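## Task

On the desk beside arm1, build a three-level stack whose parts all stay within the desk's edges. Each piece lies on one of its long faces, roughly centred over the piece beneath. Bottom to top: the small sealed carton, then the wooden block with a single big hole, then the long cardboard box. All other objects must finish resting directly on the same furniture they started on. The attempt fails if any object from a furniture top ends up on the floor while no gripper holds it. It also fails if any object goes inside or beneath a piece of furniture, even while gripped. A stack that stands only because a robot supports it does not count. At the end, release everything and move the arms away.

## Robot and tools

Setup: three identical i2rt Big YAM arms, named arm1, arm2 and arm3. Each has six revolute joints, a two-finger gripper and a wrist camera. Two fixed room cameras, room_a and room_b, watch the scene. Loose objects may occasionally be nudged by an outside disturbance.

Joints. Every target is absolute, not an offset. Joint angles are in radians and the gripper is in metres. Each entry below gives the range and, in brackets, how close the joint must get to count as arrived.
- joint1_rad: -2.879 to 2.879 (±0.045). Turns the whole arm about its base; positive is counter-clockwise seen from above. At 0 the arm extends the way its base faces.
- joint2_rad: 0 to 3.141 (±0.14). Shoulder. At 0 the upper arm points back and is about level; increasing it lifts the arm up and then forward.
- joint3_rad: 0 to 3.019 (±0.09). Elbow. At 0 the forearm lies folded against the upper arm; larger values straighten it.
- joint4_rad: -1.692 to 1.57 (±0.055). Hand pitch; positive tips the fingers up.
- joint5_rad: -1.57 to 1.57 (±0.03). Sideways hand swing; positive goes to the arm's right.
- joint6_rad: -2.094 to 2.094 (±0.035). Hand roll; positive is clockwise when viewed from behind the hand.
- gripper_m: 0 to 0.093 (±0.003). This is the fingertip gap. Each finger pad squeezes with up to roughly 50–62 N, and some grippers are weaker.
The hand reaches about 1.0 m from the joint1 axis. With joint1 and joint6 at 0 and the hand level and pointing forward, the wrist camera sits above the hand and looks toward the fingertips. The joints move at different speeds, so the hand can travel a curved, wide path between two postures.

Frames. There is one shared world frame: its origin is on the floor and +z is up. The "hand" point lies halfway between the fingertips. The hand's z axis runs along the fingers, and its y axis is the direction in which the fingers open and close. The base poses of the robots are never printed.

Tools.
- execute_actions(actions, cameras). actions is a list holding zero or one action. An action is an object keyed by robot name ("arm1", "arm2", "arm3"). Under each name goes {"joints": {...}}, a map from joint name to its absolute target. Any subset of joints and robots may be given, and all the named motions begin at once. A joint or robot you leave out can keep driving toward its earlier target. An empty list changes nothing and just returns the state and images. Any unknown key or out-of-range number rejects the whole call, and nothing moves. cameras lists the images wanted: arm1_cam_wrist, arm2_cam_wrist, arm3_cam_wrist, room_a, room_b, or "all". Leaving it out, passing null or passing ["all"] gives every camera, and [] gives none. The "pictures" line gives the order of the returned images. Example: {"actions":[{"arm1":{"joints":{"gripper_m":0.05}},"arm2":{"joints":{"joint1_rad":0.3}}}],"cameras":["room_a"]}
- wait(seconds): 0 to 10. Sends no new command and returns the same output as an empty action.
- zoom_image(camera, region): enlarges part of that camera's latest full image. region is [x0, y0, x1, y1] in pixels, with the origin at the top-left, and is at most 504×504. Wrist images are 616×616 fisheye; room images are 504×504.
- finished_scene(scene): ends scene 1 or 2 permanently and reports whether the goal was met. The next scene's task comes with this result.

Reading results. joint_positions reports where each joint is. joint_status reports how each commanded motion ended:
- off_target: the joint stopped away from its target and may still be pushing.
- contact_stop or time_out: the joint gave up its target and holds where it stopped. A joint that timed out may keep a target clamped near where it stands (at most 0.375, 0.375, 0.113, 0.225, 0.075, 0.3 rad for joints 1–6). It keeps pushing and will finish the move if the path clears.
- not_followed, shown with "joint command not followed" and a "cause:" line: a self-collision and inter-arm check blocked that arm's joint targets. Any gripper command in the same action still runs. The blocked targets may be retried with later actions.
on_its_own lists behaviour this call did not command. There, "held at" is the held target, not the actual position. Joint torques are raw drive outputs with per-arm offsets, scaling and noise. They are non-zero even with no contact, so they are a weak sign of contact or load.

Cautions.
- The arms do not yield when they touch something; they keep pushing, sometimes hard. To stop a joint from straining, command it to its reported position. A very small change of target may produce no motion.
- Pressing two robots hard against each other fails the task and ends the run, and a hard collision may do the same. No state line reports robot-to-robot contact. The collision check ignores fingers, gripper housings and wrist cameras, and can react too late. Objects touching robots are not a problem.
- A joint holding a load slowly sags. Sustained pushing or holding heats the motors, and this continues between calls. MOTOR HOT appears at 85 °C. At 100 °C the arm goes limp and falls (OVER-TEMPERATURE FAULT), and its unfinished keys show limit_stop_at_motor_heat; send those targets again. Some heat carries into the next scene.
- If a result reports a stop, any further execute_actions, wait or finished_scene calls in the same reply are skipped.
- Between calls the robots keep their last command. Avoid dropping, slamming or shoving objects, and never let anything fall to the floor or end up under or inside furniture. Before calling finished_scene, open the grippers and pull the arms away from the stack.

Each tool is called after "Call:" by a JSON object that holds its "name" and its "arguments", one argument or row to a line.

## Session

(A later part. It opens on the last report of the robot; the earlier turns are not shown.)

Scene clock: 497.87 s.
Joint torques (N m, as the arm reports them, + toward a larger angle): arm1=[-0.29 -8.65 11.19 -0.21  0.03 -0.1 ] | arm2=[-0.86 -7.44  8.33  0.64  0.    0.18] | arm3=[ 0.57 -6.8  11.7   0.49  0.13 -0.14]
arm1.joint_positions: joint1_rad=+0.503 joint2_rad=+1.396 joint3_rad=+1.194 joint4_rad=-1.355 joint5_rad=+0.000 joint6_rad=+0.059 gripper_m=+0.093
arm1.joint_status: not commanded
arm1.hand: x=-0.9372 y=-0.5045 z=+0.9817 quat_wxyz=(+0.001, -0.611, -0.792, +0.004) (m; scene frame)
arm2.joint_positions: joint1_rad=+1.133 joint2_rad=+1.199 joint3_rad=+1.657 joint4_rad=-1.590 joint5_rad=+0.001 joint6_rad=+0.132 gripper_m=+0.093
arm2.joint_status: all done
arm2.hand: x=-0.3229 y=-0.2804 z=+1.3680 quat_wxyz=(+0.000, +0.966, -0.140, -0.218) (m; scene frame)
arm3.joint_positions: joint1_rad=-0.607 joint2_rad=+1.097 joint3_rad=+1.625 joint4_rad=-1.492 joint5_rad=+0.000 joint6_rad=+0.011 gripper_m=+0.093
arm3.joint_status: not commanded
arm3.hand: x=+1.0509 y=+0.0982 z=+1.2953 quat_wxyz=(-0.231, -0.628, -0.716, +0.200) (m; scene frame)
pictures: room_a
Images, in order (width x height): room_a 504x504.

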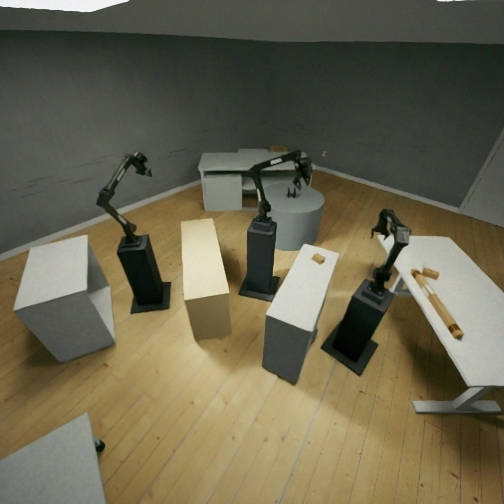

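Call:
{"name": "execute_actions", "arguments": {
  "actions": [
    {"arm1":{"joints":{"joint1_rad":1.512,"joint2_rad":1.76,"joint3_rad":1.375,"joint4_rad":-1.16}},"arm2":{"joints":{"joint1_rad":0.0}}}
  ],
  "cameras": ["arm1_cam_wrist"]
}}

Scene clock: 506.23 s.
Joint torques (N m, as the arm reports them, + toward a larger angle): arm1=[ -0.69 -15.22  11.43   0.65   0.08  -0.08] | arm2=[ 0.15 -7.68  8.37  0.59  0.02  0.16] | arm3=[ 0.56 -6.81 11.7   0.48  0.13 -0.14]
arm1.joint_positions: joint1_rad=+1.522 joint2_rad=+1.775 joint3_rad=+1.358 joint4_rad=-1.167 joint5_rad=-0.002 joint6_rad=+0.057 gripper_m=+0.093
arm1.joint_status: all done
arm1.hand: x=-0.5651 y=-0.2428 z=+0.8744 quat_wxyz=(+0.012, -0.146, -0.989, -0.005) (m; scene frame)
arm2.joint_positions: joint1_rad=+0.001 joint2_rad=+1.201 joint3_rad=+1.657 joint4_rad=-1.590 joint5_rad=+0.001 joint6_rad=+0.132 gripper_m=+0.093
arm2.joint_status: all done
arm2.hand: x=-0.0434 y=+0.0378 z=+1.3652 quat_wxyz=(-0.116, +0.741, -0.636, -0.181) (m; scene frame)
arm3.joint_positions: joint1_rad=-0.607 joint2_rad=+1.097 joint3_rad=+1.625 joint4_rad=-1.492 joint5_rad=+0.000 joint6_rad=+0.011 gripper_m=+0.093
arm3.joint_status: not commanded
arm3.hand: x=+1.0509 y=+0.0982 z=+1.2953 quat_wxyz=(-0.231, -0.628, -0.716, +0.200) (m; scene frame)
pictures: arm1_cam_wrist
Images, in order (width x height): arm1_cam_wrist 616x616.

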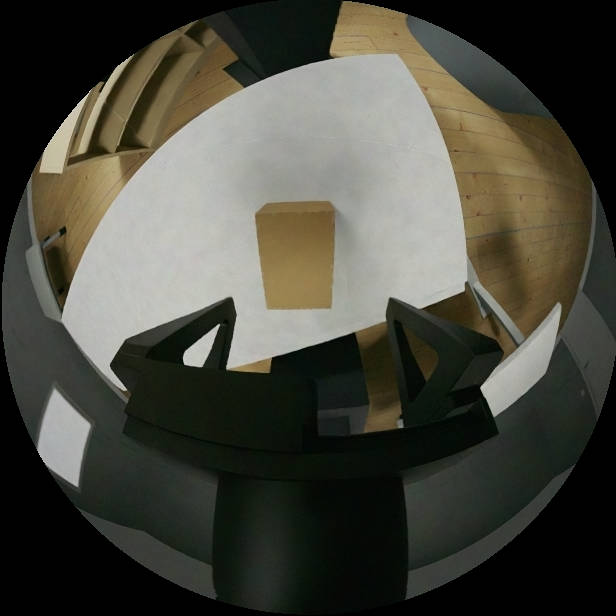

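Call:
{"name": "execute_actions", "arguments": {
  "actions": [
    {"arm1":{"joints":{"joint1_rad":1.553,"joint2_rad":1.856,"joint3_rad":1.266,"joint4_rad":-0.95}}}
  ],
  "cameras": ["arm1_cam_wrist"]
}}

Scene clock: 522.47 s.
Joint torques (N m, as the arm reports them, + toward a larger angle): arm1=[  0.43 -14.15   9.76   1.04   0.08  -0.08] | arm2=[-0.34 -6.95  8.4   0.59 -0.01  0.14] | arm3=[ 0.57 -6.8  11.7   0.48  0.13 -0.14]
arm1.joint_positions: joint1_rad=+1.548 joint2_rad=+1.854 joint3_rad=+1.260 joint4_rad=-0.965 joint5_rad=-0.002 joint6_rad=+0.057 gripper_m=+0.093
arm1.joint_status: all done
arm1.hand: x=-0.5619 y=-0.2291 z=+0.8027 quat_wxyz=(+0.000, -0.133, -0.991, -0.004) (m; scene frame)
arm2.joint_positions: joint1_rad=+0.001 joint2_rad=+1.201 joint3_rad=+1.657 joint4_rad=-1.590 joint5_rad=+0.001 joint6_rad=+0.132 gripper_m=+0.093
arm2.joint_status: not commanded
arm2.hand: x=-0.0434 y=+0.0378 z=+1.3652 quat_wxyz=(-0.116, +0.741, -0.636, -0.181) (m; scene frame)
arm3.joint_positions: joint1_rad=-0.607 joint2_rad=+1.097 joint3_rad=+1.625 joint4_rad=-1.492 joint5_rad=+0.000 joint6_rad=+0.011 gripper_m=+0.093
arm3.joint_status: not commanded
arm3.hand: x=+1.0509 y=+0.0982 z=+1.2953 quat_wxyz=(-0.231, -0.628, -0.716, +0.200) (m; scene frame)
pictures: arm1_cam_wrist
Images, in order (width x height): arm1_cam_wrist 616x616.

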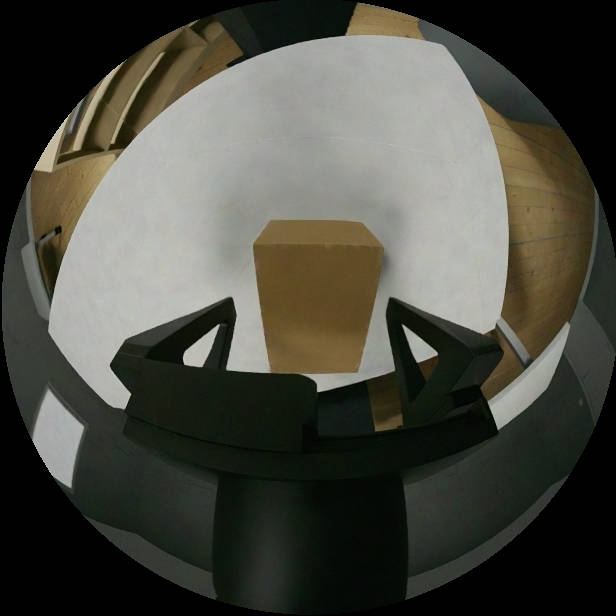

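Call:
{"name": "execute_actions", "arguments": {
  "actions": [
    {"arm1":{"joints":{"joint2_rad":1.905,"joint4_rad":-0.915}}}
  ],
  "cameras": ["arm1_cam_wrist"]
}}

Call:
{"name": "execute_actions", "arguments": {
  "actions": [
    {"arm1":{"joints":{"gripper_m":0.04}}}
  ],
  "cameras": []
}}

Call:
{"name": "execute_actions", "arguments": {
  "actions": [
    {"arm1":{"joints":{"joint2_rad":1.72,"joint4_rad":-1.1}}}
  ],
  "cameras": ["arm1_cam_wrist"]
}}

Scene clock: 536.70 s.
Joint torques (N m, as the arm reports them, + toward a larger angle): arm1=[  0.55 -12.98   9.52   1.12   0.09  -0.07] | arm2=[-0.09 -7.6   8.4   0.63  0.03  0.18] | arm3=[ 0.56 -6.83 11.7   0.48  0.13 -0.14]
arm1.joint_positions: joint1_rad=+1.548 joint2_rad=+1.883 joint3_rad=+1.260 joint4_rad=-0.931 joint5_rad=-0.002 joint6_rad=+0.057 gripper_m=+0.093
arm1.joint_status: all done
arm1.hand: x=-0.5575 y=-0.2299 z=+0.7883 quat_wxyz=(-0.002, -0.133, -0.991, -0.004) (m; scene frame)
arm2.joint_positions: joint1_rad=+0.001 joint2_rad=+1.201 joint3_rad=+1.657 joint4_rad=-1.590 joint5_rad=+0.001 joint6_rad=+0.132 gripper_m=+0.093
arm2.joint_status: not commanded
arm2.hand: x=-0.0434 y=+0.0378 z=+1.3652 quat_wxyz=(-0.116, +0.741, -0.636, -0.181) (m; scene frame)
arm3.joint_positions: joint1_rad=-0.607 joint2_rad=+1.097 joint3_rad=+1.625 joint4_rad=-1.492 joint5_rad=+0.000 joint6_rad=+0.011 gripper_m=+0.093
arm3.joint_status: not commanded
arm3.hand: x=+1.0509 y=+0.0982 z=+1.2953 quat_wxyz=(-0.231, -0.628, -0.716, +0.200) (m; scene frame)
pictures: arm1_cam_wrist
Images, in order (width x height): arm1_cam_wrist 616x616.

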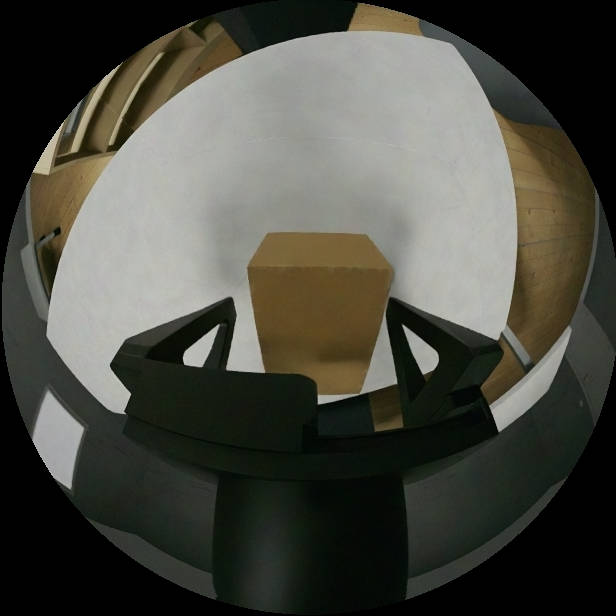

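Scene clock: 537.30 s.
Joint torques (N m, as the arm reports them, + toward a larger angle): arm1=[  0.52 -12.92   9.52   1.12   0.05  -0.08] | arm2=[-0.14 -7.44  8.37  0.53  0.    0.17] | arm3=[ 0.57 -6.78 11.7   0.48  0.13 -0.14]
arm1.joint_positions: joint1_rad=+1.548 joint2_rad=+1.883 joint3_rad=+1.260 joint4_rad=-0.931 joint5_rad=-0.001 joint6_rad=+0.057 gripper_m=+0.059
arm1.joint_status: gripper_m off_target (ended at +0.059, target +0.040)
arm1.hand: x=-0.5576 y=-0.2301 z=+0.7882 quat_wxyz=(-0.002, -0.133, -0.991, -0.003) (m; scene frame)
arm2.joint_positions: joint1_rad=+0.001 joint2_rad=+1.201 joint3_rad=+1.657 joint4_rad=-1.590 joint5_rad=+0.001 joint6_rad=+0.132 gripper_m=+0.093
arm2.joint_status: not commanded
arm2.hand: x=-0.0434 y=+0.0378 z=+1.3652 quat_wxyz=(-0.116, +0.741, -0.636, -0.181) (m; scene frame)
arm3.joint_positions: joint1_rad=-0.607 joint2_rad=+1.097 joint3_rad=+1.625 joint4_rad=-1.492 joint5_rad=+0.000 joint6_rad=+0.011 gripper_m=+0.093
arm3.joint_status: not commanded
arm3.hand: x=+1.0509 y=+0.0982 z=+1.2953 quat_wxyz=(-0.231, -0.628, -0.716, +0.200) (m; scene frame)
pictures: none
No camera images: the call's "cameras" was empty. Leave "cameras" out to get every camera's image.

Scene clock: 538.33 s.
Joint torques (N m, as the arm reports them, + toward a larger angle): arm1=[  0.51 -11.47  10.82  -0.13   0.05  -0.08] | arm2=[-0.12 -7.59  8.42  0.68 -0.02  0.16] | arm3=[ 0.55 -6.81 11.7   0.48  0.13 -0.14]
arm1.joint_positions: joint1_rad=+1.548 joint2_rad=+1.703 joint3_rad=+1.256 joint4_rad=-1.086 joint5_rad=-0.001 joint6_rad=+0.057 gripper_m=+0.059
arm1.joint_status: all done
arm1.hand: x=-0.5802 y=-0.2258 z=+0.8738 quat_wxyz=(-0.013, -0.133, -0.991, -0.002) (m; scene frame)
arm2.joint_positions: joint1_rad=+0.001 joint2_rad=+1.201 joint3_rad=+1.657 joint4_rad=-1.590 joint5_rad=+0.001 joint6_rad=+0.132 gripper_m=+0.093
arm2.joint_status: not commanded
arm2.hand: x=-0.0434 y=+0.0378 z=+1.3652 quat_wxyz=(-0.116, +0.741, -0.636, -0.181) (m; scene frame)
arm3.joint_positions: joint1_rad=-0.607 joint2_rad=+1.097 joint3_rad=+1.625 joint4_rad=-1.492 joint5_rad=+0.000 joint6_rad=+0.011 gripper_m=+0.093
arm3.joint_status: not commanded
arm3.hand: x=+1.0509 y=+0.0982 z=+1.2953 quat_wxyz=(-0.231, -0.628, -0.716, +0.200) (m; scene frame)
pictures: arm1_cam_wrist
Images, in order (width x height): arm1_cam_wrist 616x616.

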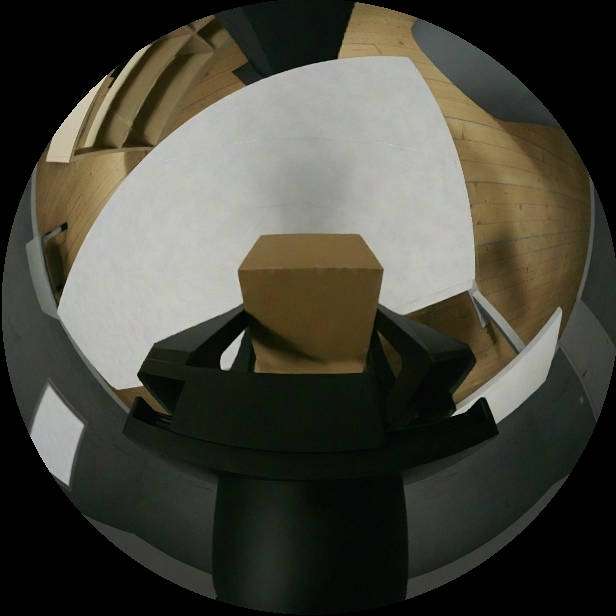

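Call:
{"name": "execute_actions", "arguments": {
  "actions": [
    {"arm1":{"joints":{"joint1_rad":-0.86,"joint2_rad":2.04,"joint3_rad":1.675,"joint4_rad":-1.19,"joint6_rad":1.555}}}
  ],
  "cameras": ["arm1_cam_wrist","room_a"]
}}

Scene clock: 550.77 s.
Joint torques (N m, as the arm reports them, + toward a larger angle): arm1=[  0.13 -18.38  11.36  -0.24   0.05   0.04] | arm2=[-0.08 -7.35  8.22  0.73  0.    0.19] | arm3=[ 0.57 -6.81 11.7   0.48  0.13 -0.14]
arm1.joint_positions: joint1_rad=-0.864 joint2_rad=+2.049 joint3_rad=+1.661 joint4_rad=-1.177 joint5_rad=+0.002 joint6_rad=+1.546 gripper_m=+0.059
arm1.joint_status: all done
arm1.hand: x=-1.5936 y=-0.4252 z=+0.8414 quat_wxyz=(-0.001, -0.871, +0.491, +0.009) (m; scene frame)
arm2.joint_positions: joint1_rad=+0.001 joint2_rad=+1.201 joint3_rad=+1.657 joint4_rad=-1.590 joint5_rad=+0.001 joint6_rad=+0.132 gripper_m=+0.093
arm2.joint_status: not commanded
arm2.hand: x=-0.0434 y=+0.0378 z=+1.3652 quat_wxyz=(-0.116, +0.741, -0.636, -0.181) (m; scene frame)
arm3.joint_positions: joint1_rad=-0.607 joint2_rad=+1.097 joint3_rad=+1.625 joint4_rad=-1.492 joint5_rad=+0.000 joint6_rad=+0.011 gripper_m=+0.093
arm3.joint_status: not commanded
arm3.hand: x=+1.0509 y=+0.0982 z=+1.2953 quat_wxyz=(-0.231, -0.628, -0.716, +0.200) (m; scene frame)
pictures: arm1_cam_wrist, room_a
Images, in order (width x height): arm1_cam_wrist 616x616, room_a 504x504.

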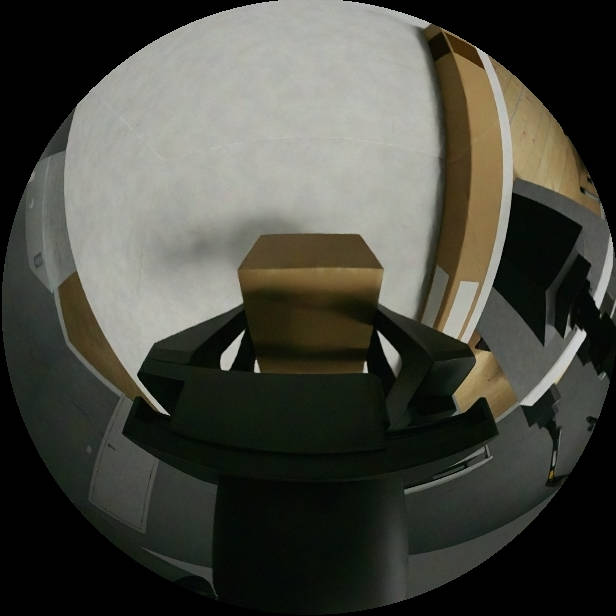

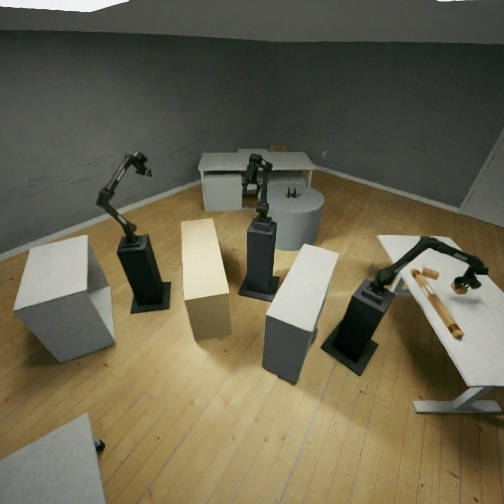

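Call:
{"name": "execute_actions", "arguments": {
  "actions": [
    {"arm1":{"joints":{"joint2_rad":2.155,"joint3_rad":1.60,"joint4_rad":-0.99}}}
  ],
  "cameras": ["arm1_cam_wrist"]
}}

Scene clock: 558.87 s.
Joint torques (N m, as the arm reports them, + toward a larger angle): arm1=[  0.03 -18.73  10.25   0.95   0.04   0.04] | arm2=[ 0.01 -7.24  8.37  0.71 -0.03  0.14] | arm3=[ 0.57 -6.81 11.71  0.48  0.13 -0.14]
arm1.joint_positions: joint1_rad=-0.864 joint2_rad=+2.162 joint3_rad=+1.588 joint4_rad=-1.005 joint5_rad=+0.002 joint6_rad=+1.546 gripper_m=+0.059
arm1.joint_status: all done
arm1.hand: x=-1.5917 y=-0.4228 z=+0.7505 quat_wxyz=(+0.005, -0.871, +0.491, +0.006) (m; scene frame)
arm2.joint_positions: joint1_rad=+0.001 joint2_rad=+1.201 joint3_rad=+1.657 joint4_rad=-1.590 joint5_rad=+0.001 joint6_rad=+0.132 gripper_m=+0.093
arm2.joint_status: not commanded
arm2.hand: x=-0.0434 y=+0.0378 z=+1.3652 quat_wxyz=(-0.116, +0.741, -0.636, -0.181) (m; scene frame)
arm3.joint_positions: joint1_rad=-0.607 joint2_rad=+1.097 joint3_rad=+1.625 joint4_rad=-1.492 joint5_rad=+0.000 joint6_rad=+0.011 gripper_m=+0.093
arm3.joint_status: not commanded
arm3.hand: x=+1.0509 y=+0.0982 z=+1.2953 quat_wxyz=(-0.231, -0.628, -0.716, +0.200) (m; scene frame)
pictures: arm1_cam_wrist
Images, in order (width x height): arm1_cam_wrist 616x616.

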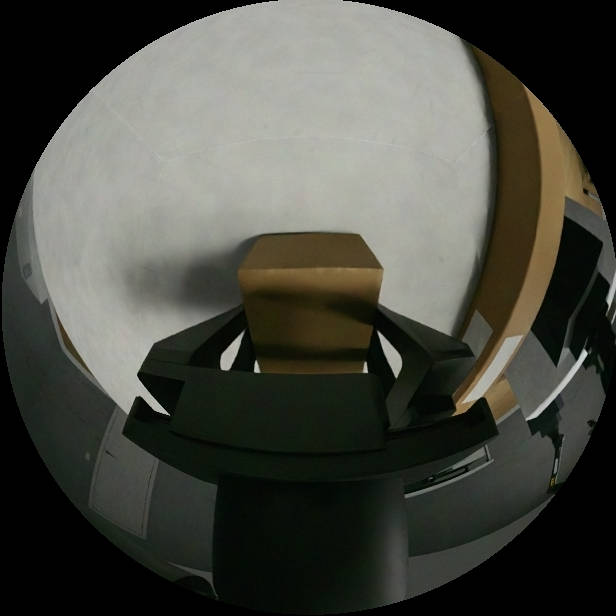

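Call:
{"name": "execute_actions", "arguments": {
  "actions": [
    {"arm1":{"joints":{"joint2_rad":2.205}}}
  ],
  "cameras": []
}}

Scene clock: 562.83 s.
Joint torques (N m, as the arm reports them, + toward a larger angle): arm1=[  0.02 -15.51  10.26   0.93   0.16   0.04] | arm2=[-0.47 -7.52  8.28  0.6  -0.05  0.19] | arm3=[ 0.57 -6.8  11.71  0.48  0.13 -0.14]
arm1.joint_positions: joint1_rad=-0.864 joint2_rad=+2.168 joint3_rad=+1.588 joint4_rad=-1.005 joint5_rad=-0.001 joint6_rad=+1.547 gripper_m=+0.059
arm1.joint_status: all done
arm1.hand: x=-1.5905 y=-0.4226 z=+0.7464 quat_wxyz=(+0.007, -0.871, +0.491, +0.003) (m; scene frame)
arm2.joint_positions: joint1_rad=+0.001 joint2_rad=+1.201 joint3_rad=+1.657 joint4_rad=-1.590 joint5_rad=+0.001 joint6_rad=+0.132 gripper_m=+0.093
arm2.joint_status: not commanded
arm2.hand: x=-0.0434 y=+0.0378 z=+1.3652 quat_wxyz=(-0.116, +0.741, -0.636, -0.181) (m; scene frame)
arm3.joint_positions: joint1_rad=-0.607 joint2_rad=+1.097 joint3_rad=+1.625 joint4_rad=-1.492 joint5_rad=+0.000 joint6_rad=+0.011 gripper_m=+0.093
arm3.joint_status: not commanded
arm3.hand: x=+1.0509 y=+0.0982 z=+1.2953 quat_wxyz=(-0.231, -0.628, -0.716, +0.200) (m; scene frame)
pictures: none
No camera images: the call's "cameras" was empty. Leave "cameras" out to get every camera's image.

Call:
{"name": "execute_actions", "arguments": {
  "actions": [
    {"arm1":{"joints":{"joint2_rad":2.17,"gripper_m":0.093}}}
  ],
  "cameras": []
}}

Call:
{"name": "execute_actions", "arguments": {
  "actions": [
    {"arm1":{"joints":{"joint2_rad":2.01,"joint4_rad":-1.1}}}
  ],
  "cameras": ["arm1_cam_wrist"]
}}

Scene clock: 570.00 s.
Joint torques (N m, as the arm reports them, + toward a larger angle): arm1=[  0.19 -18.14  10.27   0.9    0.16   0.04] | arm2=[ 0.14 -7.35  8.47  0.7  -0.03  0.14] | arm3=[ 0.57 -6.82 11.71  0.49  0.13 -0.14]
arm1.joint_positions: joint1_rad=-0.864 joint2_rad=+2.168 joint3_rad=+1.588 joint4_rad=-1.004 joint5_rad=-0.001 joint6_rad=+1.547 gripper_m=+0.093
arm1.joint_status: all done
arm1.hand: x=-1.5906 y=-0.4226 z=+0.7464 quat_wxyz=(+0.007, -0.871, +0.491, +0.003) (m; scene frame)
arm2.joint_positions: joint1_rad=+0.001 joint2_rad=+1.201 joint3_rad=+1.657 joint4_rad=-1.590 joint5_rad=+0.001 joint6_rad=+0.132 gripper_m=+0.093
arm2.joint_status: not commanded
arm2.hand: x=-0.0434 y=+0.0378 z=+1.3652 quat_wxyz=(-0.116, +0.741, -0.636, -0.181) (m; scene frame)
arm3.joint_positions: joint1_rad=-0.607 joint2_rad=+1.097 joint3_rad=+1.625 joint4_rad=-1.492 joint5_rad=+0.000 joint6_rad=+0.011 gripper_m=+0.093
arm3.joint_status: not commanded
arm3.hand: x=+1.0509 y=+0.0982 z=+1.2953 quat_wxyz=(-0.231, -0.628, -0.716, +0.200) (m; scene frame)
pictures: none
No camera images: the call's "cameras" was empty. Leave "cameras" out to get every camera's image.

Scene clock: 571.10 s.
Joint torques (N m, as the arm reports them, + toward a larger angle): arm1=[  0.01 -14.89  11.27  -0.11   0.16   0.03] | arm2=[ 0.13 -7.24  8.39  0.61  0.02  0.15] | arm3=[ 0.52 -6.8  11.71  0.48  0.13 -0.14]
arm1.joint_positions: joint1_rad=-0.864 joint2_rad=+1.983 joint3_rad=+1.588 joint4_rad=-1.085 joint5_rad=-0.001 joint6_rad=+1.547 gripper_m=+0.093
arm1.joint_status: all done
arm1.hand: x=-1.5925 y=-0.4252 z=+0.8548 quat_wxyz=(-0.038, -0.870, +0.490, +0.029) (m; scene frame)
arm2.joint_positions: joint1_rad=+0.001 joint2_rad=+1.201 joint3_rad=+1.657 joint4_rad=-1.590 joint5_rad=+0.001 joint6_rad=+0.132 gripper_m=+0.093
arm2.joint_status: not commanded
arm2.hand: x=-0.0434 y=+0.0378 z=+1.3652 quat_wxyz=(-0.116, +0.741, -0.636, -0.181) (m; scene frame)
arm3.joint_positions: joint1_rad=-0.607 joint2_rad=+1.097 joint3_rad=+1.625 joint4_rad=-1.492 joint5_rad=+0.000 joint6_rad=+0.011 gripper_m=+0.093
arm3.joint_status: not commanded
arm3.hand: x=+1.0509 y=+0.0982 z=+1.2953 quat_wxyz=(-0.231, -0.628, -0.716, +0.200) (m; scene frame)
pictures: arm1_cam_wrist
Images, in order (width x height): arm1_cam_wrist 616x616.

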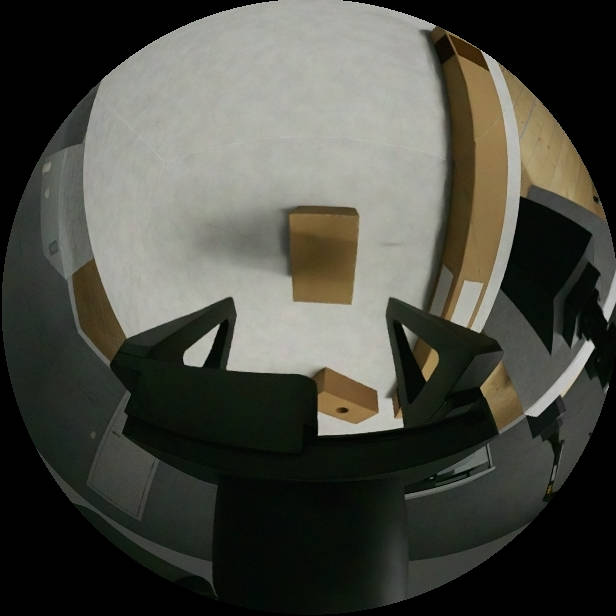

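Call:
{"name": "execute_actions", "arguments": {
  "actions": [
    {"arm1":{"joints":{"joint1_rad":-0.425,"joint2_rad":2.07,"joint3_rad":1.70,"joint4_rad":-1.19,"joint6_rad":0.985}}}
  ],
  "cameras": ["arm1_cam_wrist"]
}}

Scene clock: 584.50 s.
Joint torques (N m, as the arm reports them, + toward a larger angle): arm1=[  0.36 -16.57  13.41  -0.25   0.17  -0.11] | arm2=[-0.21 -7.43  8.4   0.82  0.    0.16] | arm3=[ 0.55 -6.8  11.7   0.48  0.13 -0.14]
arm1.joint_positions: joint1_rad=-0.435 joint2_rad=+2.053 joint3_rad=+1.662 joint4_rad=-1.175 joint5_rad=-0.001 joint6_rad=+0.995 gripper_m=+0.093
arm1.joint_status: all done
arm1.hand: x=-1.4193 y=-0.6193 z=+0.8359 quat_wxyz=(+0.002, -1.000, +0.023, +0.006) (m; scene frame)
arm2.joint_positions: joint1_rad=+0.001 joint2_rad=+1.201 joint3_rad=+1.657 joint4_rad=-1.590 joint5_rad=+0.001 joint6_rad=+0.132 gripper_m=+0.093
arm2.joint_status: not commanded
arm2.hand: x=-0.0434 y=+0.0378 z=+1.3652 quat_wxyz=(-0.116, +0.741, -0.636, -0.181) (m; scene frame)
arm3.joint_positions: joint1_rad=-0.607 joint2_rad=+1.097 joint3_rad=+1.625 joint4_rad=-1.492 joint5_rad=+0.000 joint6_rad=+0.011 gripper_m=+0.093
arm3.joint_status: not commanded
arm3.hand: x=+1.0509 y=+0.0982 z=+1.2953 quat_wxyz=(-0.231, -0.628, -0.716, +0.200) (m; scene frame)
pictures: arm1_cam_wrist
Images, in order (width x height): arm1_cam_wrist 616x616.

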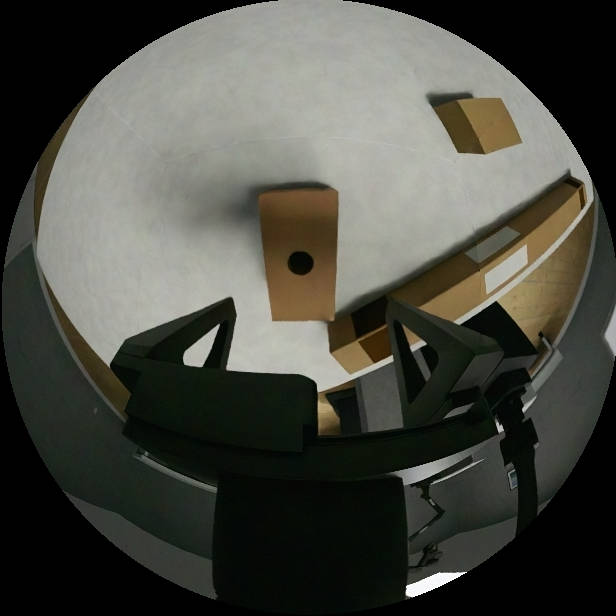

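Call:
{"name": "execute_actions", "arguments": {
  "actions": [
    {"arm1":{"joints":{"joint1_rad":-0.412,"joint2_rad":2.16,"joint3_rad":1.618,"joint4_rad":-1.0}}}
  ],
  "cameras": ["arm1_cam_wrist"]
}}

Scene clock: 596.33 s.
Joint torques (N m, as the arm reports them, + toward a larger angle): arm1=[  0.28 -18.16   9.99   1.06   0.17  -0.1 ] | arm2=[ 0.01 -7.48  8.4   0.68  0.    0.2 ] | arm3=[ 0.59 -6.8  11.7   0.48  0.13 -0.14]
arm1.joint_positions: joint1_rad=-0.420 joint2_rad=+2.156 joint3_rad=+1.611 joint4_rad=-1.015 joint5_rad=-0.001 joint6_rad=+0.994 gripper_m=+0.093
arm1.joint_status: all done
arm1.hand: x=-1.4156 y=-0.6281 z=+0.7576 quat_wxyz=(-0.001, -1.000, +0.015, +0.008) (m; scene frame)
arm2.joint_positions: joint1_rad=+0.001 joint2_rad=+1.201 joint3_rad=+1.657 joint4_rad=-1.590 joint5_rad=+0.001 joint6_rad=+0.132 gripper_m=+0.093
arm2.joint_status: not commanded
arm2.hand: x=-0.0434 y=+0.0378 z=+1.3652 quat_wxyz=(-0.116, +0.741, -0.636, -0.181) (m; scene frame)
arm3.joint_positions: joint1_rad=-0.607 joint2_rad=+1.097 joint3_rad=+1.625 joint4_rad=-1.492 joint5_rad=+0.000 joint6_rad=+0.011 gripper_m=+0.093
arm3.joint_status: not commanded
arm3.hand: x=+1.0509 y=+0.0982 z=+1.2953 quat_wxyz=(-0.231, -0.628, -0.716, +0.200) (m; scene frame)
pictures: arm1_cam_wrist
Images, in order (width x height): arm1_cam_wrist 616x616.

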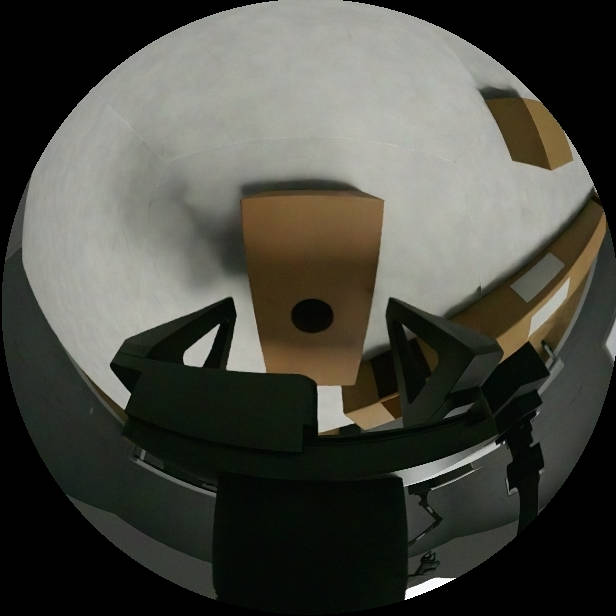

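Call:
{"name": "execute_actions", "arguments": {
  "actions": [
    {"arm1":{"joints":{"joint2_rad":2.198,"joint4_rad":-0.98}}}
  ],
  "cameras": []
}}

Call:
{"name": "execute_actions", "arguments": {
  "actions": [
    {"arm1":{"joints":{"gripper_m":0.035}}}
  ],
  "cameras": []
}}

Call:
{"name": "execute_actions", "arguments": {
  "actions": [
    {"arm1":{"joints":{"joint2_rad":2.03,"joint4_rad":-1.16}}}
  ],
  "cameras": ["arm1_cam_wrist"]
}}

Scene clock: 602.47 s.
Joint torques (N m, as the arm reports them, + toward a larger angle): arm1=[  0.34 -16.31   9.96   1.09   0.17  -0.1 ] | arm2=[ 0.   -7.07  8.31  0.62 -0.01  0.15] | arm3=[ 0.59 -6.79 11.71  0.48  0.13 -0.14]
arm1.joint_positions: joint1_rad=-0.420 joint2_rad=+2.167 joint3_rad=+1.611 joint4_rad=-0.996 joint5_rad=-0.001 joint6_rad=+0.994 gripper_m=+0.093
arm1.joint_status: all done
arm1.hand: x=-1.4174 y=-0.6304 z=+0.7511 quat_wxyz=(-0.004, -1.000, +0.015, +0.010) (m; scene frame)
arm2.joint_positions: joint1_rad=+0.001 joint2_rad=+1.201 joint3_rad=+1.657 joint4_rad=-1.590 joint5_rad=+0.001 joint6_rad=+0.132 gripper_m=+0.093
arm2.joint_status: not commanded
arm2.hand: x=-0.0434 y=+0.0378 z=+1.3652 quat_wxyz=(-0.116, +0.741, -0.636, -0.181) (m; scene frame)
arm3.joint_positions: joint1_rad=-0.607 joint2_rad=+1.097 joint3_rad=+1.625 joint4_rad=-1.492 joint5_rad=+0.000 joint6_rad=+0.011 gripper_m=+0.093
arm3.joint_status: not commanded
arm3.hand: x=+1.0509 y=+0.0982 z=+1.2953 quat_wxyz=(-0.231, -0.628, -0.716, +0.200) (m; scene frame)
pictures: none
No camera images: the call's "cameras" was empty. Leave "cameras" out to get every camera's image.

Scene clock: 603.10 s.
Joint torques (N m, as the arm reports them, + toward a larger angle): arm1=[  0.31 -16.17  10.     1.     0.12  -0.09] | arm2=[-0.06 -7.22  8.39  0.67 -0.01  0.15] | arm3=[ 0.57 -6.82 11.7   0.49  0.13 -0.14]
arm1.joint_positions: joint1_rad=-0.419 joint2_rad=+2.168 joint3_rad=+1.611 joint4_rad=-0.994 joint5_rad=+0.000 joint6_rad=+0.993 gripper_m=+0.059
arm1.joint_status: gripper_m off_target (ended at +0.059, target +0.035)
arm1.hand: x=-1.4175 y=-0.6308 z=+0.7508 quat_wxyz=(-0.004, -1.000, +0.015, +0.011) (m; scene frame)
arm2.joint_positions: joint1_rad=+0.001 joint2_rad=+1.201 joint3_rad=+1.657 joint4_rad=-1.590 joint5_rad=+0.001 joint6_rad=+0.132 gripper_m=+0.093
arm2.joint_status: not commanded
arm2.hand: x=-0.0434 y=+0.0378 z=+1.3652 quat_wxyz=(-0.116, +0.741, -0.636, -0.181) (m; scene frame)
arm3.joint_positions: joint1_rad=-0.607 joint2_rad=+1.097 joint3_rad=+1.625 joint4_rad=-1.492 joint5_rad=+0.000 joint6_rad=+0.011 gripper_m=+0.093
arm3.joint_status: not commanded
arm3.hand: x=+1.0509 y=+0.0982 z=+1.2953 quat_wxyz=(-0.231, -0.628, -0.716, +0.200) (m; scene frame)
pictures: none
No camera images: the call's "cameras" was empty. Leave "cameras" out to get every camera's image.

Scene clock: 604.17 s.
Joint torques (N m, as the arm reports them, + toward a larger angle): arm1=[  0.33 -17.34  11.33  -0.24   0.12  -0.08] | arm2=[-0.15 -7.47  8.43  0.75 -0.02  0.17] | arm3=[ 0.55 -6.82 11.7   0.48  0.13 -0.14]
arm1.joint_positions: joint1_rad=-0.419 joint2_rad=+2.028 joint3_rad=+1.602 joint4_rad=-1.146 joint5_rad=+0.000 joint6_rad=+0.993 gripper_m=+0.059
arm1.joint_status: all done
arm1.hand: x=-1.4038 y=-0.6129 z=+0.8296 quat_wxyz=(+0.005, -1.000, +0.014, +0.005) (m; scene frame)
arm2.joint_positions: joint1_rad=+0.001 joint2_rad=+1.201 joint3_rad=+1.657 joint4_rad=-1.590 joint5_rad=+0.001 joint6_rad=+0.132 gripper_m=+0.093
arm2.joint_status: not commanded
arm2.hand: x=-0.0434 y=+0.0378 z=+1.3652 quat_wxyz=(-0.116, +0.741, -0.636, -0.181) (m; scene frame)
arm3.joint_positions: joint1_rad=-0.607 joint2_rad=+1.097 joint3_rad=+1.625 joint4_rad=-1.492 joint5_rad=+0.000 joint6_rad=+0.011 gripper_m=+0.093
arm3.joint_status: not commanded
arm3.hand: x=+1.0509 y=+0.0982 z=+1.2953 quat_wxyz=(-0.231, -0.628, -0.716, +0.200) (m; scene frame)
pictures: arm1_cam_wrist
Images, in order (width x height): arm1_cam_wrist 616x616.

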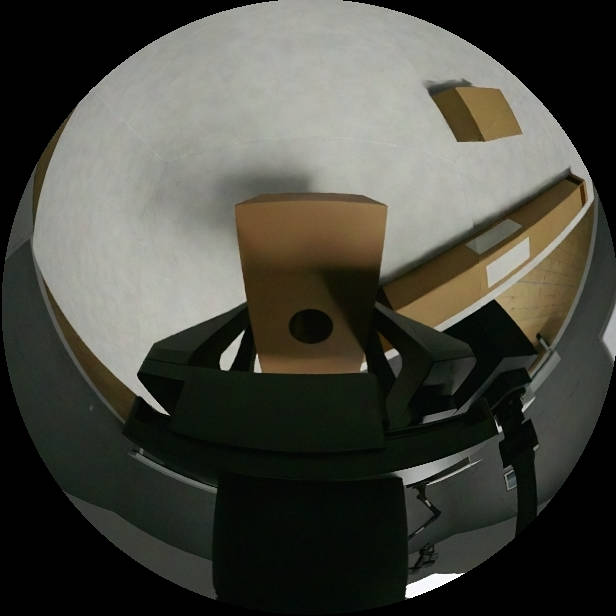

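Call:
{"name": "execute_actions", "arguments": {
  "actions": [
    {"arm1":{"joints":{"joint1_rad":-0.85,"joint3_rad":1.675,"joint4_rad":-1.195,"joint6_rad":1.569}}}
  ],
  "cameras": ["arm1_cam_wrist","room_a"]
}}

Scene clock: 616.60 s.
Joint torques (N m, as the arm reports them, + toward a larger angle): arm1=[ -0.87 -17.23  14.13  -0.32   0.16   0.04] | arm2=[-0.27 -7.48  8.51  0.68 -0.03  0.15] | arm3=[ 0.55 -6.81 11.71  0.48  0.13 -0.14]
arm1.joint_positions: joint1_rad=-0.842 joint2_rad=+2.028 joint3_rad=+1.628 joint4_rad=-1.180 joint5_rad=-0.001 joint6_rad=+1.560 gripper_m=+0.059
arm1.joint_status: all done
arm1.hand: x=-1.5764 y=-0.4311 z=+0.8420 quat_wxyz=(+0.005, -0.873, +0.487, +0.004) (m; scene frame)
arm2.joint_positions: joint1_rad=+0.001 joint2_rad=+1.201 joint3_rad=+1.657 joint4_rad=-1.590 joint5_rad=+0.001 joint6_rad=+0.132 gripper_m=+0.093
arm2.joint_status: not commanded
arm2.hand: x=-0.0434 y=+0.0378 z=+1.3652 quat_wxyz=(-0.116, +0.741, -0.636, -0.181) (m; scene frame)
arm3.joint_positions: joint1_rad=-0.607 joint2_rad=+1.097 joint3_rad=+1.625 joint4_rad=-1.492 joint5_rad=+0.000 joint6_rad=+0.011 gripper_m=+0.093
arm3.joint_status: not commanded
arm3.hand: x=+1.0509 y=+0.0982 z=+1.2953 quat_wxyz=(-0.231, -0.628, -0.716, +0.200) (m; scene frame)
pictures: arm1_cam_wrist, room_a
Images, in order (width x height): arm1_cam_wrist 616x616, room_a 504x504.

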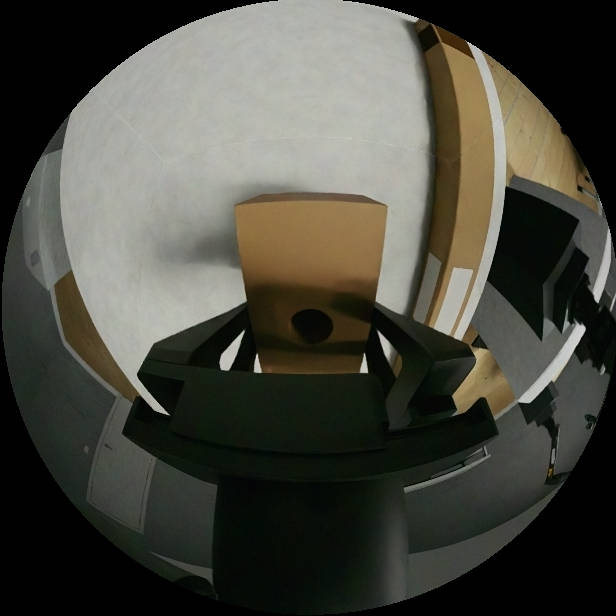

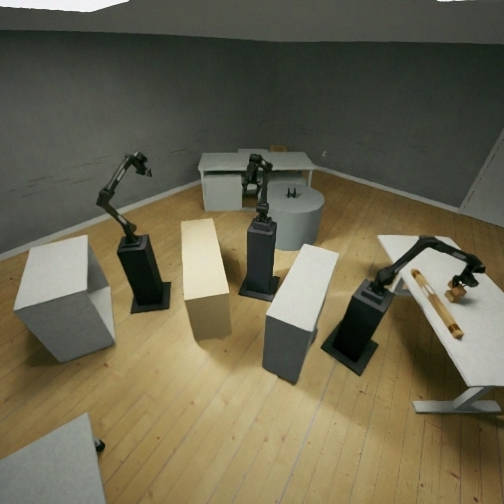

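Call:
{"name": "execute_actions", "arguments": {
  "actions": [
    {"arm1":{"joints":{"joint1_rad":-0.86,"joint2_rad":2.09,"joint3_rad":1.635,"joint4_rad":-1.105}}}
  ],
  "cameras": ["arm1_cam_wrist","room_a"]
}}

Scene clock: 624.00 s.
Joint torques (N m, as the arm reports them, + toward a larger angle): arm1=[ -0.98 -17.9   10.57   0.94   0.17   0.04] | arm2=[-0.3  -7.11  8.34  0.63  0.    0.21] | arm3=[ 0.57 -6.8  11.7   0.48  0.13 -0.14]
arm1.joint_positions: joint1_rad=-0.851 joint2_rad=+2.089 joint3_rad=+1.626 joint4_rad=-1.120 joint5_rad=-0.001 joint6_rad=+1.560 gripper_m=+0.059
arm1.joint_status: all done
arm1.hand: x=-1.5862 y=-0.4300 z=+0.8059 quat_wxyz=(+0.006, -0.871, +0.492, +0.003) (m; scene frame)
arm2.joint_positions: joint1_rad=+0.001 joint2_rad=+1.201 joint3_rad=+1.657 joint4_rad=-1.590 joint5_rad=+0.001 joint6_rad=+0.132 gripper_m=+0.093
arm2.joint_status: not commanded
arm2.hand: x=-0.0434 y=+0.0378 z=+1.3652 quat_wxyz=(-0.116, +0.741, -0.636, -0.181) (m; scene frame)
arm3.joint_positions: joint1_rad=-0.607 joint2_rad=+1.097 joint3_rad=+1.625 joint4_rad=-1.492 joint5_rad=+0.000 joint6_rad=+0.011 gripper_m=+0.093
arm3.joint_status: not commanded
arm3.hand: x=+1.0509 y=+0.0982 z=+1.2953 quat_wxyz=(-0.231, -0.628, -0.716, +0.200) (m; scene frame)
pictures: arm1_cam_wrist, room_a
Images, in order (width x height): arm1_cam_wrist 616x616, room_a 504x504.

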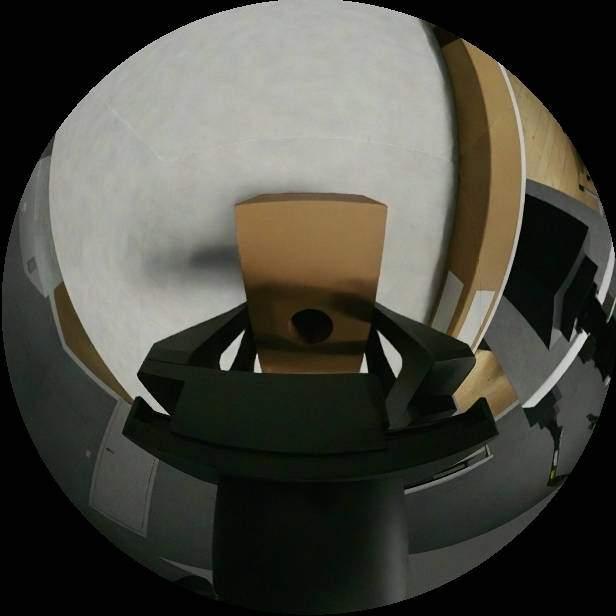

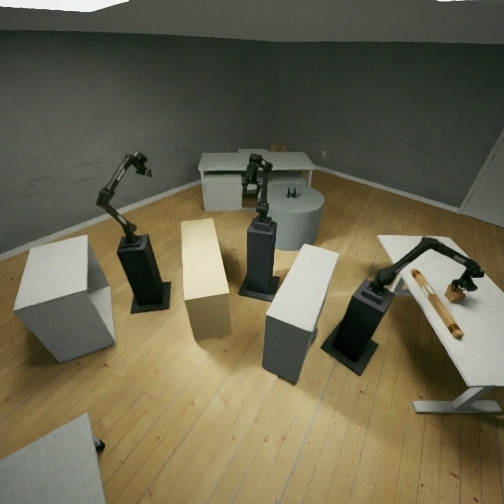

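Call:
{"name": "execute_actions", "arguments": {
  "actions": [
    {"arm1":{"joints":{"joint2_rad":2.135}}}
  ],
  "cameras": []
}}

Scene clock: 627.30 s.
Joint torques (N m, as the arm reports them, + toward a larger angle): arm1=[ -0.93 -15.15  10.49   0.79   0.05   0.04] | arm2=[-0.43 -7.32  8.31  0.69 -0.01  0.18] | arm3=[ 0.55 -6.78 11.71  0.48  0.13 -0.14]
arm1.joint_positions: joint1_rad=-0.851 joint2_rad=+2.098 joint3_rad=+1.626 joint4_rad=-1.117 joint5_rad=+0.002 joint6_rad=+1.561 gripper_m=+0.059
arm1.joint_status: all done
arm1.hand: x=-1.5862 y=-0.4294 z=+0.8003 quat_wxyz=(+0.009, -0.871, +0.492, +0.003) (m; scene frame)
arm2.joint_positions: joint1_rad=+0.001 joint2_rad=+1.201 joint3_rad=+1.657 joint4_rad=-1.590 joint5_rad=+0.001 joint6_rad=+0.132 gripper_m=+0.093
arm2.joint_status: not commanded
arm2.hand: x=-0.0434 y=+0.0378 z=+1.3652 quat_wxyz=(-0.116, +0.741, -0.636, -0.181) (m; scene frame)
arm3.joint_positions: joint1_rad=-0.607 joint2_rad=+1.097 joint3_rad=+1.625 joint4_rad=-1.492 joint5_rad=+0.000 joint6_rad=+0.011 gripper_m=+0.093
arm3.joint_status: not commanded
arm3.hand: x=+1.0509 y=+0.0982 z=+1.2953 quat_wxyz=(-0.231, -0.628, -0.716, +0.200) (m; scene frame)
pictures: none
No camera images: the call's "cameras" was empty. Leave "cameras" out to get every camera's image.

Call:
{"name": "execute_actions", "arguments": {
  "actions": [
    {"arm1":{"joints":{"joint2_rad":2.10,"gripper_m":0.093}}}
  ],
  "cameras": []
}}

Call:
{"name": "execute_actions", "arguments": {
  "actions": [
    {"arm1":{"joints":{"joint2_rad":1.97,"joint4_rad":-1.2}}}
  ],
  "cameras": ["arm1_cam_wrist","room_a"]
}}

Scene clock: 631.97 s.
Joint torques (N m, as the arm reports them, + toward a larger angle): arm1=[ -0.95 -17.68  10.5    0.78   0.05   0.03] | arm2=[-0.36 -7.51  8.32  0.63 -0.03  0.18] | arm3=[ 0.57 -6.81 11.7   0.48  0.13 -0.14]
arm1.joint_positions: joint1_rad=-0.851 joint2_rad=+2.098 joint3_rad=+1.626 joint4_rad=-1.117 joint5_rad=+0.002 joint6_rad=+1.561 gripper_m=+0.093
arm1.joint_status: all done
arm1.hand: x=-1.5862 y=-0.4294 z=+0.8003 quat_wxyz=(+0.009, -0.871, +0.492, +0.003) (m; scene frame)
arm2.joint_positions: joint1_rad=+0.001 joint2_rad=+1.201 joint3_rad=+1.657 joint4_rad=-1.590 joint5_rad=+0.001 joint6_rad=+0.132 gripper_m=+0.093
arm2.joint_status: not commanded
arm2.hand: x=-0.0434 y=+0.0378 z=+1.3652 quat_wxyz=(-0.116, +0.741, -0.636, -0.181) (m; scene frame)
arm3.joint_positions: joint1_rad=-0.607 joint2_rad=+1.097 joint3_rad=+1.625 joint4_rad=-1.492 joint5_rad=+0.000 joint6_rad=+0.011 gripper_m=+0.093
arm3.joint_status: not commanded
arm3.hand: x=+1.0509 y=+0.0982 z=+1.2953 quat_wxyz=(-0.231, -0.628, -0.716, +0.200) (m; scene frame)
pictures: none
No camera images: the call's "cameras" was empty. Leave "cameras" out to get every camera's image.

Scene clock: 632.97 s.
Joint torques (N m, as the arm reports them, + toward a larger angle): arm1=[ -0.92 -14.85  11.18  -0.14   0.05   0.03] | arm2=[-0.12 -7.09  8.43  0.69  0.01  0.17] | arm3=[ 0.57 -6.8  11.71  0.49  0.13 -0.14]
arm1.joint_positions: joint1_rad=-0.851 joint2_rad=+1.947 joint3_rad=+1.626 joint4_rad=-1.186 joint5_rad=+0.002 joint6_rad=+1.561 gripper_m=+0.093
arm1.joint_status: all done
arm1.hand: x=-1.5814 y=-0.4278 z=+0.8881 quat_wxyz=(-0.026, -0.870, +0.492, +0.024) (m; scene frame)
arm2.joint_positions: joint1_rad=+0.001 joint2_rad=+1.201 joint3_rad=+1.657 joint4_rad=-1.590 joint5_rad=+0.001 joint6_rad=+0.132 gripper_m=+0.093
arm2.joint_status: not commanded
arm2.hand: x=-0.0434 y=+0.0378 z=+1.3652 quat_wxyz=(-0.116, +0.741, -0.636, -0.181) (m; scene frame)
arm3.joint_positions: joint1_rad=-0.607 joint2_rad=+1.097 joint3_rad=+1.625 joint4_rad=-1.492 joint5_rad=+0.000 joint6_rad=+0.011 gripper_m=+0.093
arm3.joint_status: not commanded
arm3.hand: x=+1.0509 y=+0.0982 z=+1.2953 quat_wxyz=(-0.231, -0.628, -0.716, +0.200) (m; scene frame)
pictures: arm1_cam_wrist, room_a
Images, in order (width x height): arm1_cam_wrist 616x616, room_a 504x504.

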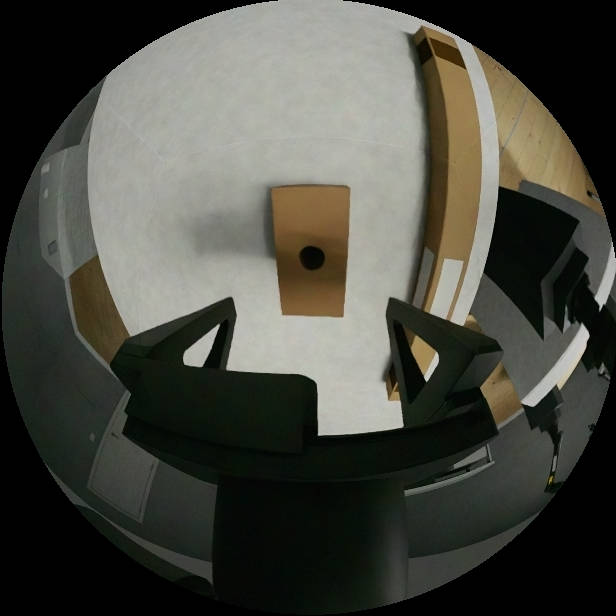

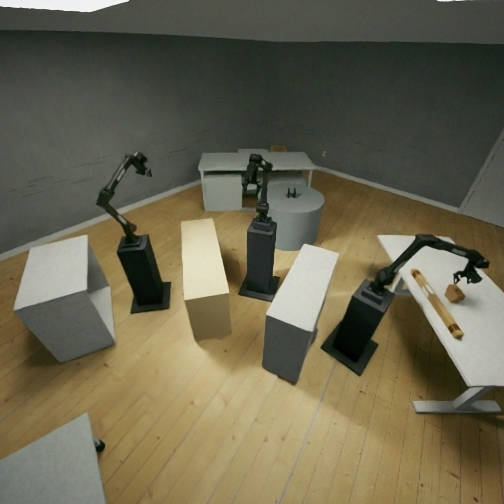

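Call:
{"name": "execute_actions", "arguments": {
  "actions": [
    {"arm1":{"joints":{"joint1_rad":-0.968,"joint2_rad":1.66,"joint3_rad":1.095,"joint4_rad":-0.99,"joint6_rad":1.45}}}
  ],
  "cameras": ["arm1_cam_wrist","room_a"]
}}

Scene clock: 645.47 s.
Joint torques (N m, as the arm reports them, + toward a larger angle): arm1=[  0.4  -10.49  10.03   0.99   0.1   -0.1 ] | arm2=[-0.13 -7.35  8.38  0.71 -0.01  0.15] | arm3=[ 0.56 -6.79 11.7   0.48  0.13 -0.14]
arm1.joint_positions: joint1_rad=-0.976 joint2_rad=+1.650 joint3_rad=+1.087 joint4_rad=-1.005 joint5_rad=+0.001 joint6_rad=+1.459 gripper_m=+0.093
arm1.joint_status: all done
arm1.hand: x=-1.4696 y=-0.2977 z=+0.8494 quat_wxyz=(+0.000, -0.865, +0.502, +0.008) (m; scene frame)
arm2.joint_positions: joint1_rad=+0.001 joint2_rad=+1.201 joint3_rad=+1.657 joint4_rad=-1.590 joint5_rad=+0.001 joint6_rad=+0.132 gripper_m=+0.093
arm2.joint_status: not commanded
arm2.hand: x=-0.0434 y=+0.0378 z=+1.3652 quat_wxyz=(-0.116, +0.741, -0.636, -0.181) (m; scene frame)
arm3.joint_positions: joint1_rad=-0.607 joint2_rad=+1.097 joint3_rad=+1.625 joint4_rad=-1.492 joint5_rad=+0.000 joint6_rad=+0.011 gripper_m=+0.093
arm3.joint_status: not commanded
arm3.hand: x=+1.0509 y=+0.0982 z=+1.2953 quat_wxyz=(-0.231, -0.628, -0.716, +0.200) (m; scene frame)
pictures: arm1_cam_wrist, room_a
Images, in order (width x height): arm1_cam_wrist 616x616, room_a 504x504.

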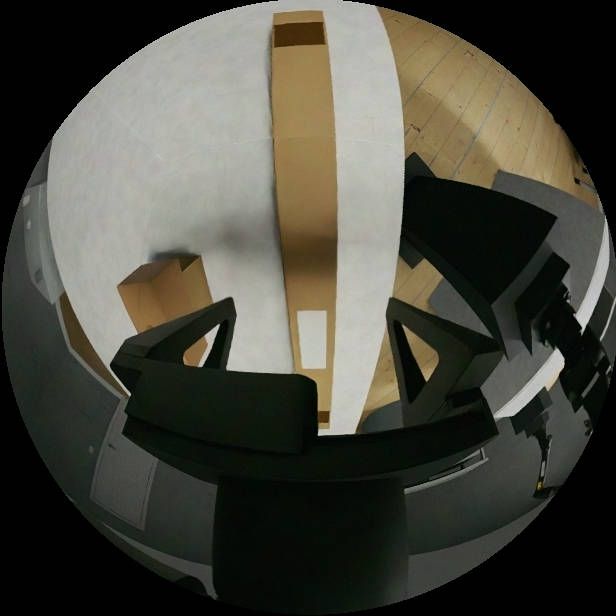

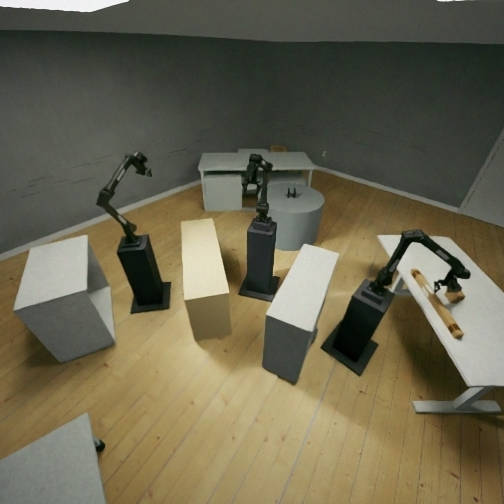

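Call:
{"name": "zoom_image", "arguments": {
  "camera": "room_a",
  "region": [390, 220, 504, 350]
}}

Region (390, 220, 504, 350) of room_a's 504x504 image, scaled by 3.877, with more detail than that image has; it fills the left 442 columns of this view, and the rest is white.

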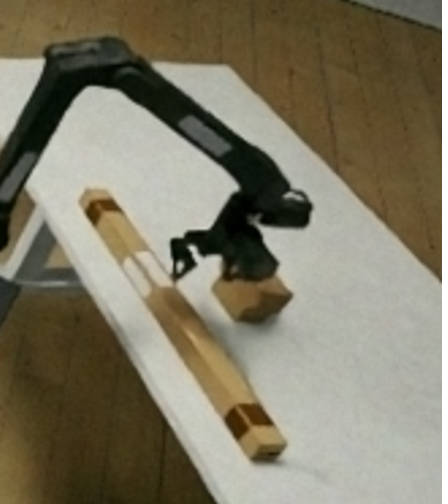

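Call:
{"name": "execute_actions", "arguments": {
  "actions": [
    {"arm1":{"joints":{"joint6_rad":-0.105}}}
  ],
  "cameras": ["arm1_cam_wrist"]
}}

Scene clock: 670.23 s.
Joint torques (N m, as the arm reports them, + toward a larger angle): arm1=[  0.43 -10.56  10.1    1.09  -0.01  -0.1 ] | arm2=[-0.56 -7.33  8.4   0.72 -0.05  0.17] | arm3=[ 0.56 -6.79 11.71  0.48  0.13 -0.14]
arm1.joint_positions: joint1_rad=-0.976 joint2_rad=+1.650 joint3_rad=+1.087 joint4_rad=-1.005 joint5_rad=+0.001 joint6_rad=-0.096 gripper_m=+0.093
arm1.joint_status: all done
arm1.hand: x=-1.4696 y=-0.2977 z=+0.8494 quat_wxyz=(+0.006, -0.968, -0.249, +0.006) (m; scene frame)
arm2.joint_positions: joint1_rad=+0.001 joint2_rad=+1.201 joint3_rad=+1.657 joint4_rad=-1.590 joint5_rad=+0.001 joint6_rad=+0.132 gripper_m=+0.093
arm2.joint_status: not commanded
arm2.hand: x=-0.0434 y=+0.0378 z=+1.3652 quat_wxyz=(-0.116, +0.741, -0.636, -0.181) (m; scene frame)
arm3.joint_positions: joint1_rad=-0.607 joint2_rad=+1.097 joint3_rad=+1.625 joint4_rad=-1.492 joint5_rad=+0.000 joint6_rad=+0.011 gripper_m=+0.093
arm3.joint_status: not commanded
arm3.hand: x=+1.0509 y=+0.0982 z=+1.2953 quat_wxyz=(-0.231, -0.628, -0.716, +0.200) (m; scene frame)
pictures: arm1_cam_wrist
Images, in order (width x height): arm1_cam_wrist 616x616.

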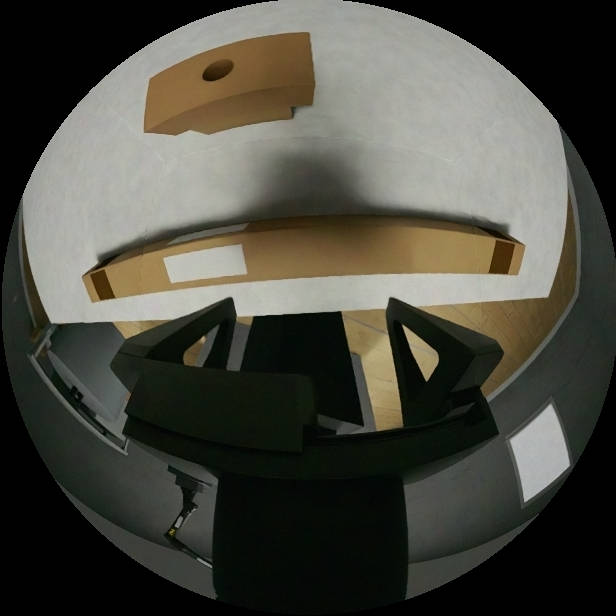

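Call:
{"name": "zoom_image", "arguments": {
  "camera": "arm1_cam_wrist",
  "region": [120, 10, 340, 170]
}}

Region (120, 10, 340, 170) of arm1_cam_wrist's 616x616 image, scaled by 2.291, with more detail than that image has; it fills the top 367 rows of this view, and the rest is white.

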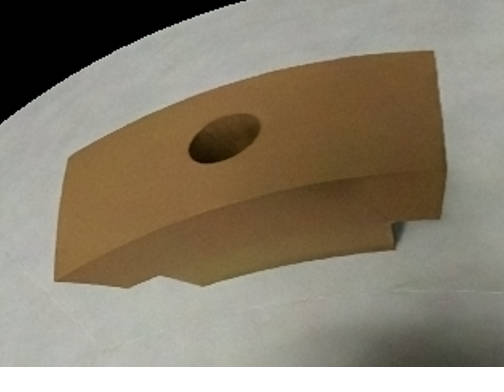

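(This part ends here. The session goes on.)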